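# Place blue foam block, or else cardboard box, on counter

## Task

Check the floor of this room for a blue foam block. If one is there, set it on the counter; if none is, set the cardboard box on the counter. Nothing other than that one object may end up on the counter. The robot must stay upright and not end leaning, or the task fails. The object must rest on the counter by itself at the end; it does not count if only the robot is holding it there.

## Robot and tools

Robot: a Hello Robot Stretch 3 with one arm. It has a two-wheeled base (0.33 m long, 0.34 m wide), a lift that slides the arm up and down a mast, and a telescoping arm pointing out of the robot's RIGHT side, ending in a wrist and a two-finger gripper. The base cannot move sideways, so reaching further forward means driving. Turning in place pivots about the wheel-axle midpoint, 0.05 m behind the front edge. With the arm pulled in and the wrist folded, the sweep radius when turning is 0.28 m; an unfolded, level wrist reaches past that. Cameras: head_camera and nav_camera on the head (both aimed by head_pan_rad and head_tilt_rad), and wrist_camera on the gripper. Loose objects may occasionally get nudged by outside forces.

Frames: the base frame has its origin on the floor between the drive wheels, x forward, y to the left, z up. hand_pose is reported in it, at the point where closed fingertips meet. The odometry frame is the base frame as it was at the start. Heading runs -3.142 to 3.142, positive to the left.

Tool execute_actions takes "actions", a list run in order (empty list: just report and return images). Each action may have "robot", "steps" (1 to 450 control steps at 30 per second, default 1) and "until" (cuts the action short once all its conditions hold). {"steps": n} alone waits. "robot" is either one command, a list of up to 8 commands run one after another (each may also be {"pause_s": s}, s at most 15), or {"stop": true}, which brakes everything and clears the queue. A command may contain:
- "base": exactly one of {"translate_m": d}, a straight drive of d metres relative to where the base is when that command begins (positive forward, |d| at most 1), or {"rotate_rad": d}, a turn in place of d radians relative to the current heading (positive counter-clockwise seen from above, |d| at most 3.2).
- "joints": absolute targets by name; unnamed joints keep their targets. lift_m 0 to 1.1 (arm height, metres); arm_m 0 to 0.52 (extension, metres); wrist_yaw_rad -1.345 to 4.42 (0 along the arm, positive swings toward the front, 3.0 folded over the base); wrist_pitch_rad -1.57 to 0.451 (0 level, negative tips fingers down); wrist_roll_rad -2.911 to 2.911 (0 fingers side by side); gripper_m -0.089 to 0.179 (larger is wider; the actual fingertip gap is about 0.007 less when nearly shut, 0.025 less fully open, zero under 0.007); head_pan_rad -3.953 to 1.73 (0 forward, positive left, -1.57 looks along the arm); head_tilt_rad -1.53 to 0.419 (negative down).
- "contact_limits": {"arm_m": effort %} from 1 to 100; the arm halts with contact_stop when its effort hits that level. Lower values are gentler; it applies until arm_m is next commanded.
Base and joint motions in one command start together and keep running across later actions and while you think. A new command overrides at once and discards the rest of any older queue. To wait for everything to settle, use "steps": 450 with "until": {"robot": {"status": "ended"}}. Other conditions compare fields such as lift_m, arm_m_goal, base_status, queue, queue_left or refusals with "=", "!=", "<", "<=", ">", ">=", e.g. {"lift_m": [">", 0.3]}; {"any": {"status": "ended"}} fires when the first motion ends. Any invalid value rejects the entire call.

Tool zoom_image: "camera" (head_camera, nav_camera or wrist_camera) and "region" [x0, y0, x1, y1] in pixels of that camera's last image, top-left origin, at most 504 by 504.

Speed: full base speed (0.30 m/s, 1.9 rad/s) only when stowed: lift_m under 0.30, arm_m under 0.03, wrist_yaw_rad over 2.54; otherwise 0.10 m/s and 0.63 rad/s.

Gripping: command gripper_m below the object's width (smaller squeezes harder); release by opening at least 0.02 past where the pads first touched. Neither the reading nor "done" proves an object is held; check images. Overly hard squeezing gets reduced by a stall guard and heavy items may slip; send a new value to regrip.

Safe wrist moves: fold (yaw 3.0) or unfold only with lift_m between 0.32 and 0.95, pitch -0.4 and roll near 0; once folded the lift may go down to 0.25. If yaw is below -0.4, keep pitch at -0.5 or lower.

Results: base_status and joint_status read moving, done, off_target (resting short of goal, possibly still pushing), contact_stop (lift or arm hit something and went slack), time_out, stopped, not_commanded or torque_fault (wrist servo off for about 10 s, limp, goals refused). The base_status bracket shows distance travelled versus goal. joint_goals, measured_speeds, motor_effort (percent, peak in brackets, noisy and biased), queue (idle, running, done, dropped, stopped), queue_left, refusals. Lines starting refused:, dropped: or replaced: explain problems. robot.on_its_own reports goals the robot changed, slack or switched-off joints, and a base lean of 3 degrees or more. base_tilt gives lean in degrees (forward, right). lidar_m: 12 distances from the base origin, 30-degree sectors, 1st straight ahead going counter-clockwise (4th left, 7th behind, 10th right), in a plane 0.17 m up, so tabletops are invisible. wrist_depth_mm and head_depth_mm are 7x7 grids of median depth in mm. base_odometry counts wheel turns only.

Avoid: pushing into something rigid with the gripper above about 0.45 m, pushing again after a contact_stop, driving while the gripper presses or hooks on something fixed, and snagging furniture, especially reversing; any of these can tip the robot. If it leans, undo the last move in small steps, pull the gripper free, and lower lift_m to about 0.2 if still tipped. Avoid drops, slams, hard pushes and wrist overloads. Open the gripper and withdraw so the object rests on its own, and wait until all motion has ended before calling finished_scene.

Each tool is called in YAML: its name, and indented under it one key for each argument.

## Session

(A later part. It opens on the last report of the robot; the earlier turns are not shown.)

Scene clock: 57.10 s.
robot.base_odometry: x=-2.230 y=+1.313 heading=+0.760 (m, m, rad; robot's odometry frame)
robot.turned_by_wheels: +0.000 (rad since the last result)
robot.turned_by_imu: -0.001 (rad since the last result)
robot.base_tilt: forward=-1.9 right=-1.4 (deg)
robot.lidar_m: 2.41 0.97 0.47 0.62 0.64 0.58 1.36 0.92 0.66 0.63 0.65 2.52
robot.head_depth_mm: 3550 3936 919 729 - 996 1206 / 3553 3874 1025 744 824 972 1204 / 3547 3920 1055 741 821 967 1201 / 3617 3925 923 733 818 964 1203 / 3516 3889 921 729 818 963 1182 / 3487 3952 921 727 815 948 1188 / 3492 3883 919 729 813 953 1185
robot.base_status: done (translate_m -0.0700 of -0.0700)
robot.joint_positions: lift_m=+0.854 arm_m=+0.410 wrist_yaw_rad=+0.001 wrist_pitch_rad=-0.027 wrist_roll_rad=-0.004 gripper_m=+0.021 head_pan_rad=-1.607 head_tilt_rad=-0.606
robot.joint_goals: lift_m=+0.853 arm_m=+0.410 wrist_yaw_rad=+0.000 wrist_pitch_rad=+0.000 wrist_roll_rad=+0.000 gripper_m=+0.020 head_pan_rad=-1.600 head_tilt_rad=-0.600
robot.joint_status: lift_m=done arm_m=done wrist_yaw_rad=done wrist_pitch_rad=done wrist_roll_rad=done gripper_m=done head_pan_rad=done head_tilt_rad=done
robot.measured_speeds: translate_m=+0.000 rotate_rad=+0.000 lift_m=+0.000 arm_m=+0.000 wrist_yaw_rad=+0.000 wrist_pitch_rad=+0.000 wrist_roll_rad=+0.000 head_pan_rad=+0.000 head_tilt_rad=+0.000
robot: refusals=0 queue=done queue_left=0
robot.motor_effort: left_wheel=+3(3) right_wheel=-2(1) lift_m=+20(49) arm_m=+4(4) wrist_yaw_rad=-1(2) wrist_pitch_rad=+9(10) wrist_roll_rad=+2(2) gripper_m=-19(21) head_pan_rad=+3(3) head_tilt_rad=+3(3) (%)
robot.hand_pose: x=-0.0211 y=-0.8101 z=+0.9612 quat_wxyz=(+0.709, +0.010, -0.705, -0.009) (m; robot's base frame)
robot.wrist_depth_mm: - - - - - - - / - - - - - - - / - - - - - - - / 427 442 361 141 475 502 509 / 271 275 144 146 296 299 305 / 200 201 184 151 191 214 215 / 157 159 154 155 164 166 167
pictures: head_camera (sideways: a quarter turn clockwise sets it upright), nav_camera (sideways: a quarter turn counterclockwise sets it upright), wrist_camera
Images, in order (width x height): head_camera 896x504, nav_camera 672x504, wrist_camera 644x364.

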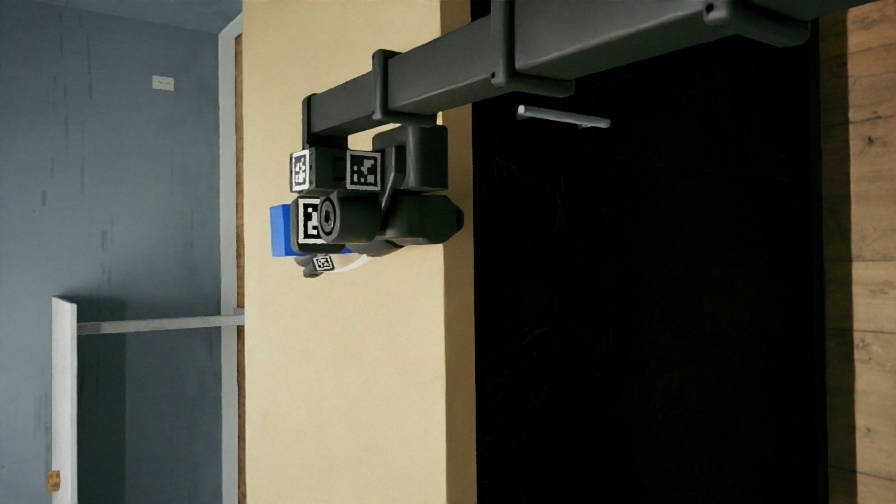

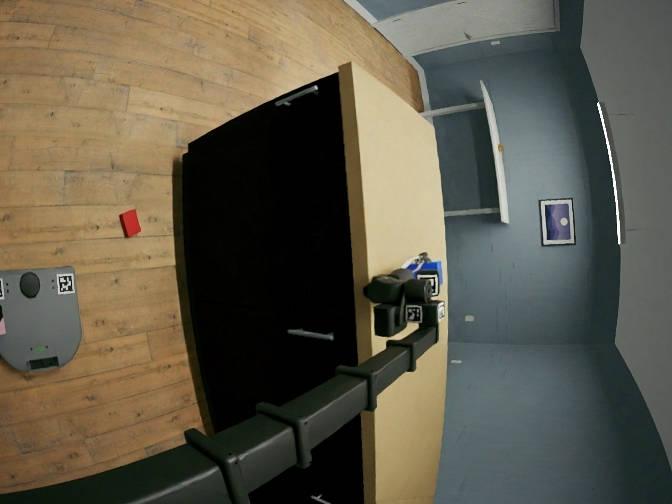

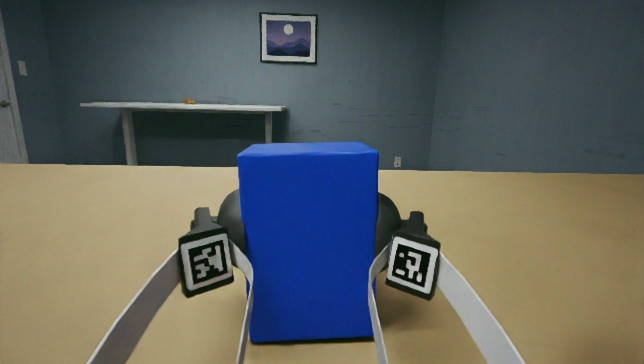

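execute_actions:
  actions:
    - {"robot":[{"joints":{"lift_m":0.849}},{"joints":{"gripper_m":0.11}},{"joints":{"arm_m":0.31}}],"steps":450,"until":{"robot":{"status":"ended"}}}

Scene clock: 61.00 s.
robot.base_odometry: x=-2.230 y=+1.313 heading=+0.760 (m, m, rad; robot's odometry frame)
robot.turned_by_wheels: +0.000 (rad since the last result)
robot.turned_by_imu: -0.001 (rad since the last result)
robot.base_tilt: forward=-1.9 right=-1.4 (deg)
robot.lidar_m: 2.41 0.97 0.47 0.62 0.64 0.58 1.36 0.92 0.66 0.63 0.65 2.52
robot.head_depth_mm: 3595 3851 922 727 - 1020 1207 / 3569 3877 970 - 823 972 1205 / 3524 3874 964 - 840 962 1200 / 3526 3889 826 728 818 964 1207 / 3524 3790 921 729 816 958 1174 / 3455 3872 921 728 814 960 1185 / 3410 3899 917 727 811 959 1182
robot.base_status: done (translate_m -0.0700 of -0.0700)
robot.joint_positions: lift_m=+0.850 arm_m=+0.310 wrist_yaw_rad=+0.000 wrist_pitch_rad=-0.017 wrist_roll_rad=-0.003 gripper_m=+0.110 head_pan_rad=-1.607 head_tilt_rad=-0.606
robot.joint_goals: lift_m=+0.849 arm_m=+0.310 wrist_yaw_rad=+0.000 wrist_pitch_rad=+0.000 wrist_roll_rad=+0.000 gripper_m=+0.110 head_pan_rad=-1.600 head_tilt_rad=-0.600
robot.joint_status: lift_m=done arm_m=done wrist_yaw_rad=done wrist_pitch_rad=done wrist_roll_rad=done gripper_m=done head_pan_rad=done head_tilt_rad=done
robot.measured_speeds: translate_m=+0.000 rotate_rad=+0.000 lift_m=+0.000 arm_m=+0.000 wrist_yaw_rad=+0.000 wrist_pitch_rad=+0.000 wrist_roll_rad=+0.000 head_pan_rad=+0.000 head_tilt_rad=+0.000
robot: refusals=0 queue=done queue_left=0
robot.motor_effort: left_wheel=+2(3) right_wheel=+0(1) lift_m=+20(20) arm_m=-4(4) wrist_yaw_rad=-1(1) wrist_pitch_rad=+6(9) wrist_roll_rad=+1(2) gripper_m=+0(94) head_pan_rad=+2(3) head_tilt_rad=+4(4) (%)
robot.hand_pose: x=-0.0214 y=-0.7111 z=+0.9599 quat_wxyz=(+0.709, +0.006, -0.706, -0.006) (m; robot's base frame)
robot.wrist_depth_mm: - - - - - - - / - - - - - - - / - - - - - - - / 432 447 460 241 489 500 520 / 273 295 286 250 292 298 303 / 199 186 203 206 209 213 214 / - 157 159 161 163 163 166
pictures: head_camera (sideways: a quarter turn clockwise sets it upright), nav_camera (sideways: a quarter turn counterclockwise sets it upright), wrist_camera
Images, in order (width x height): head_camera 896x504, nav_camera 672x504, wrist_camera 644x364.

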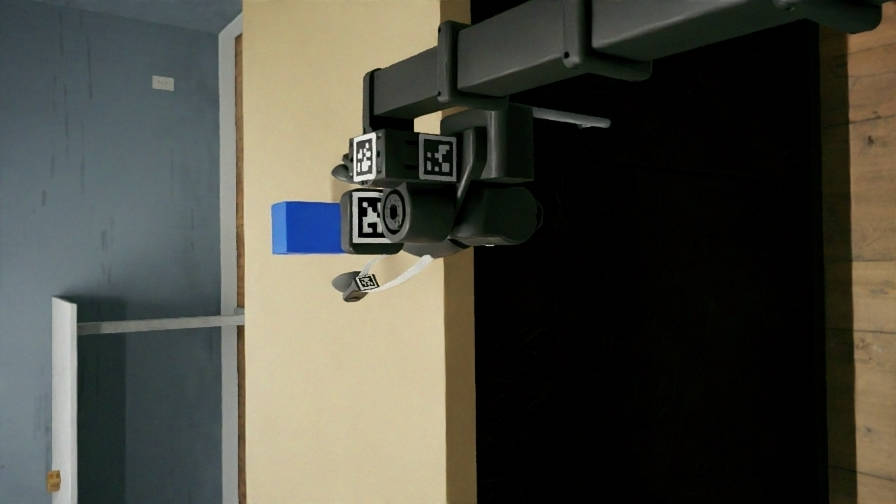

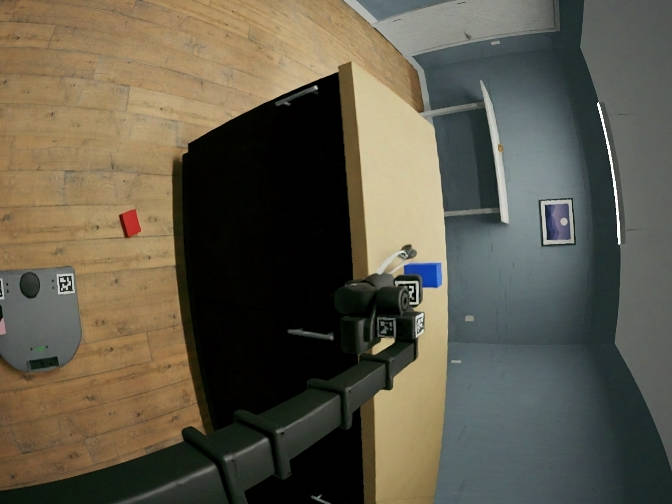

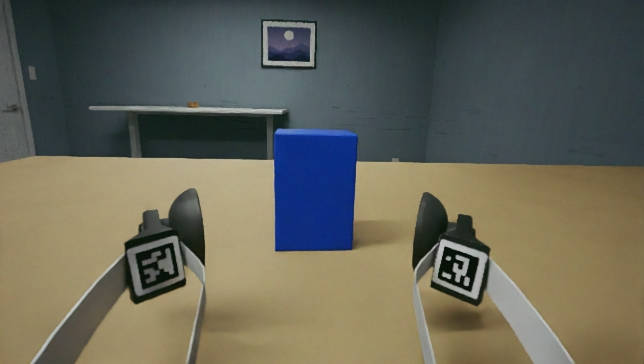

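finished_scene:
  scene: 2

The scene is finished: the task was done.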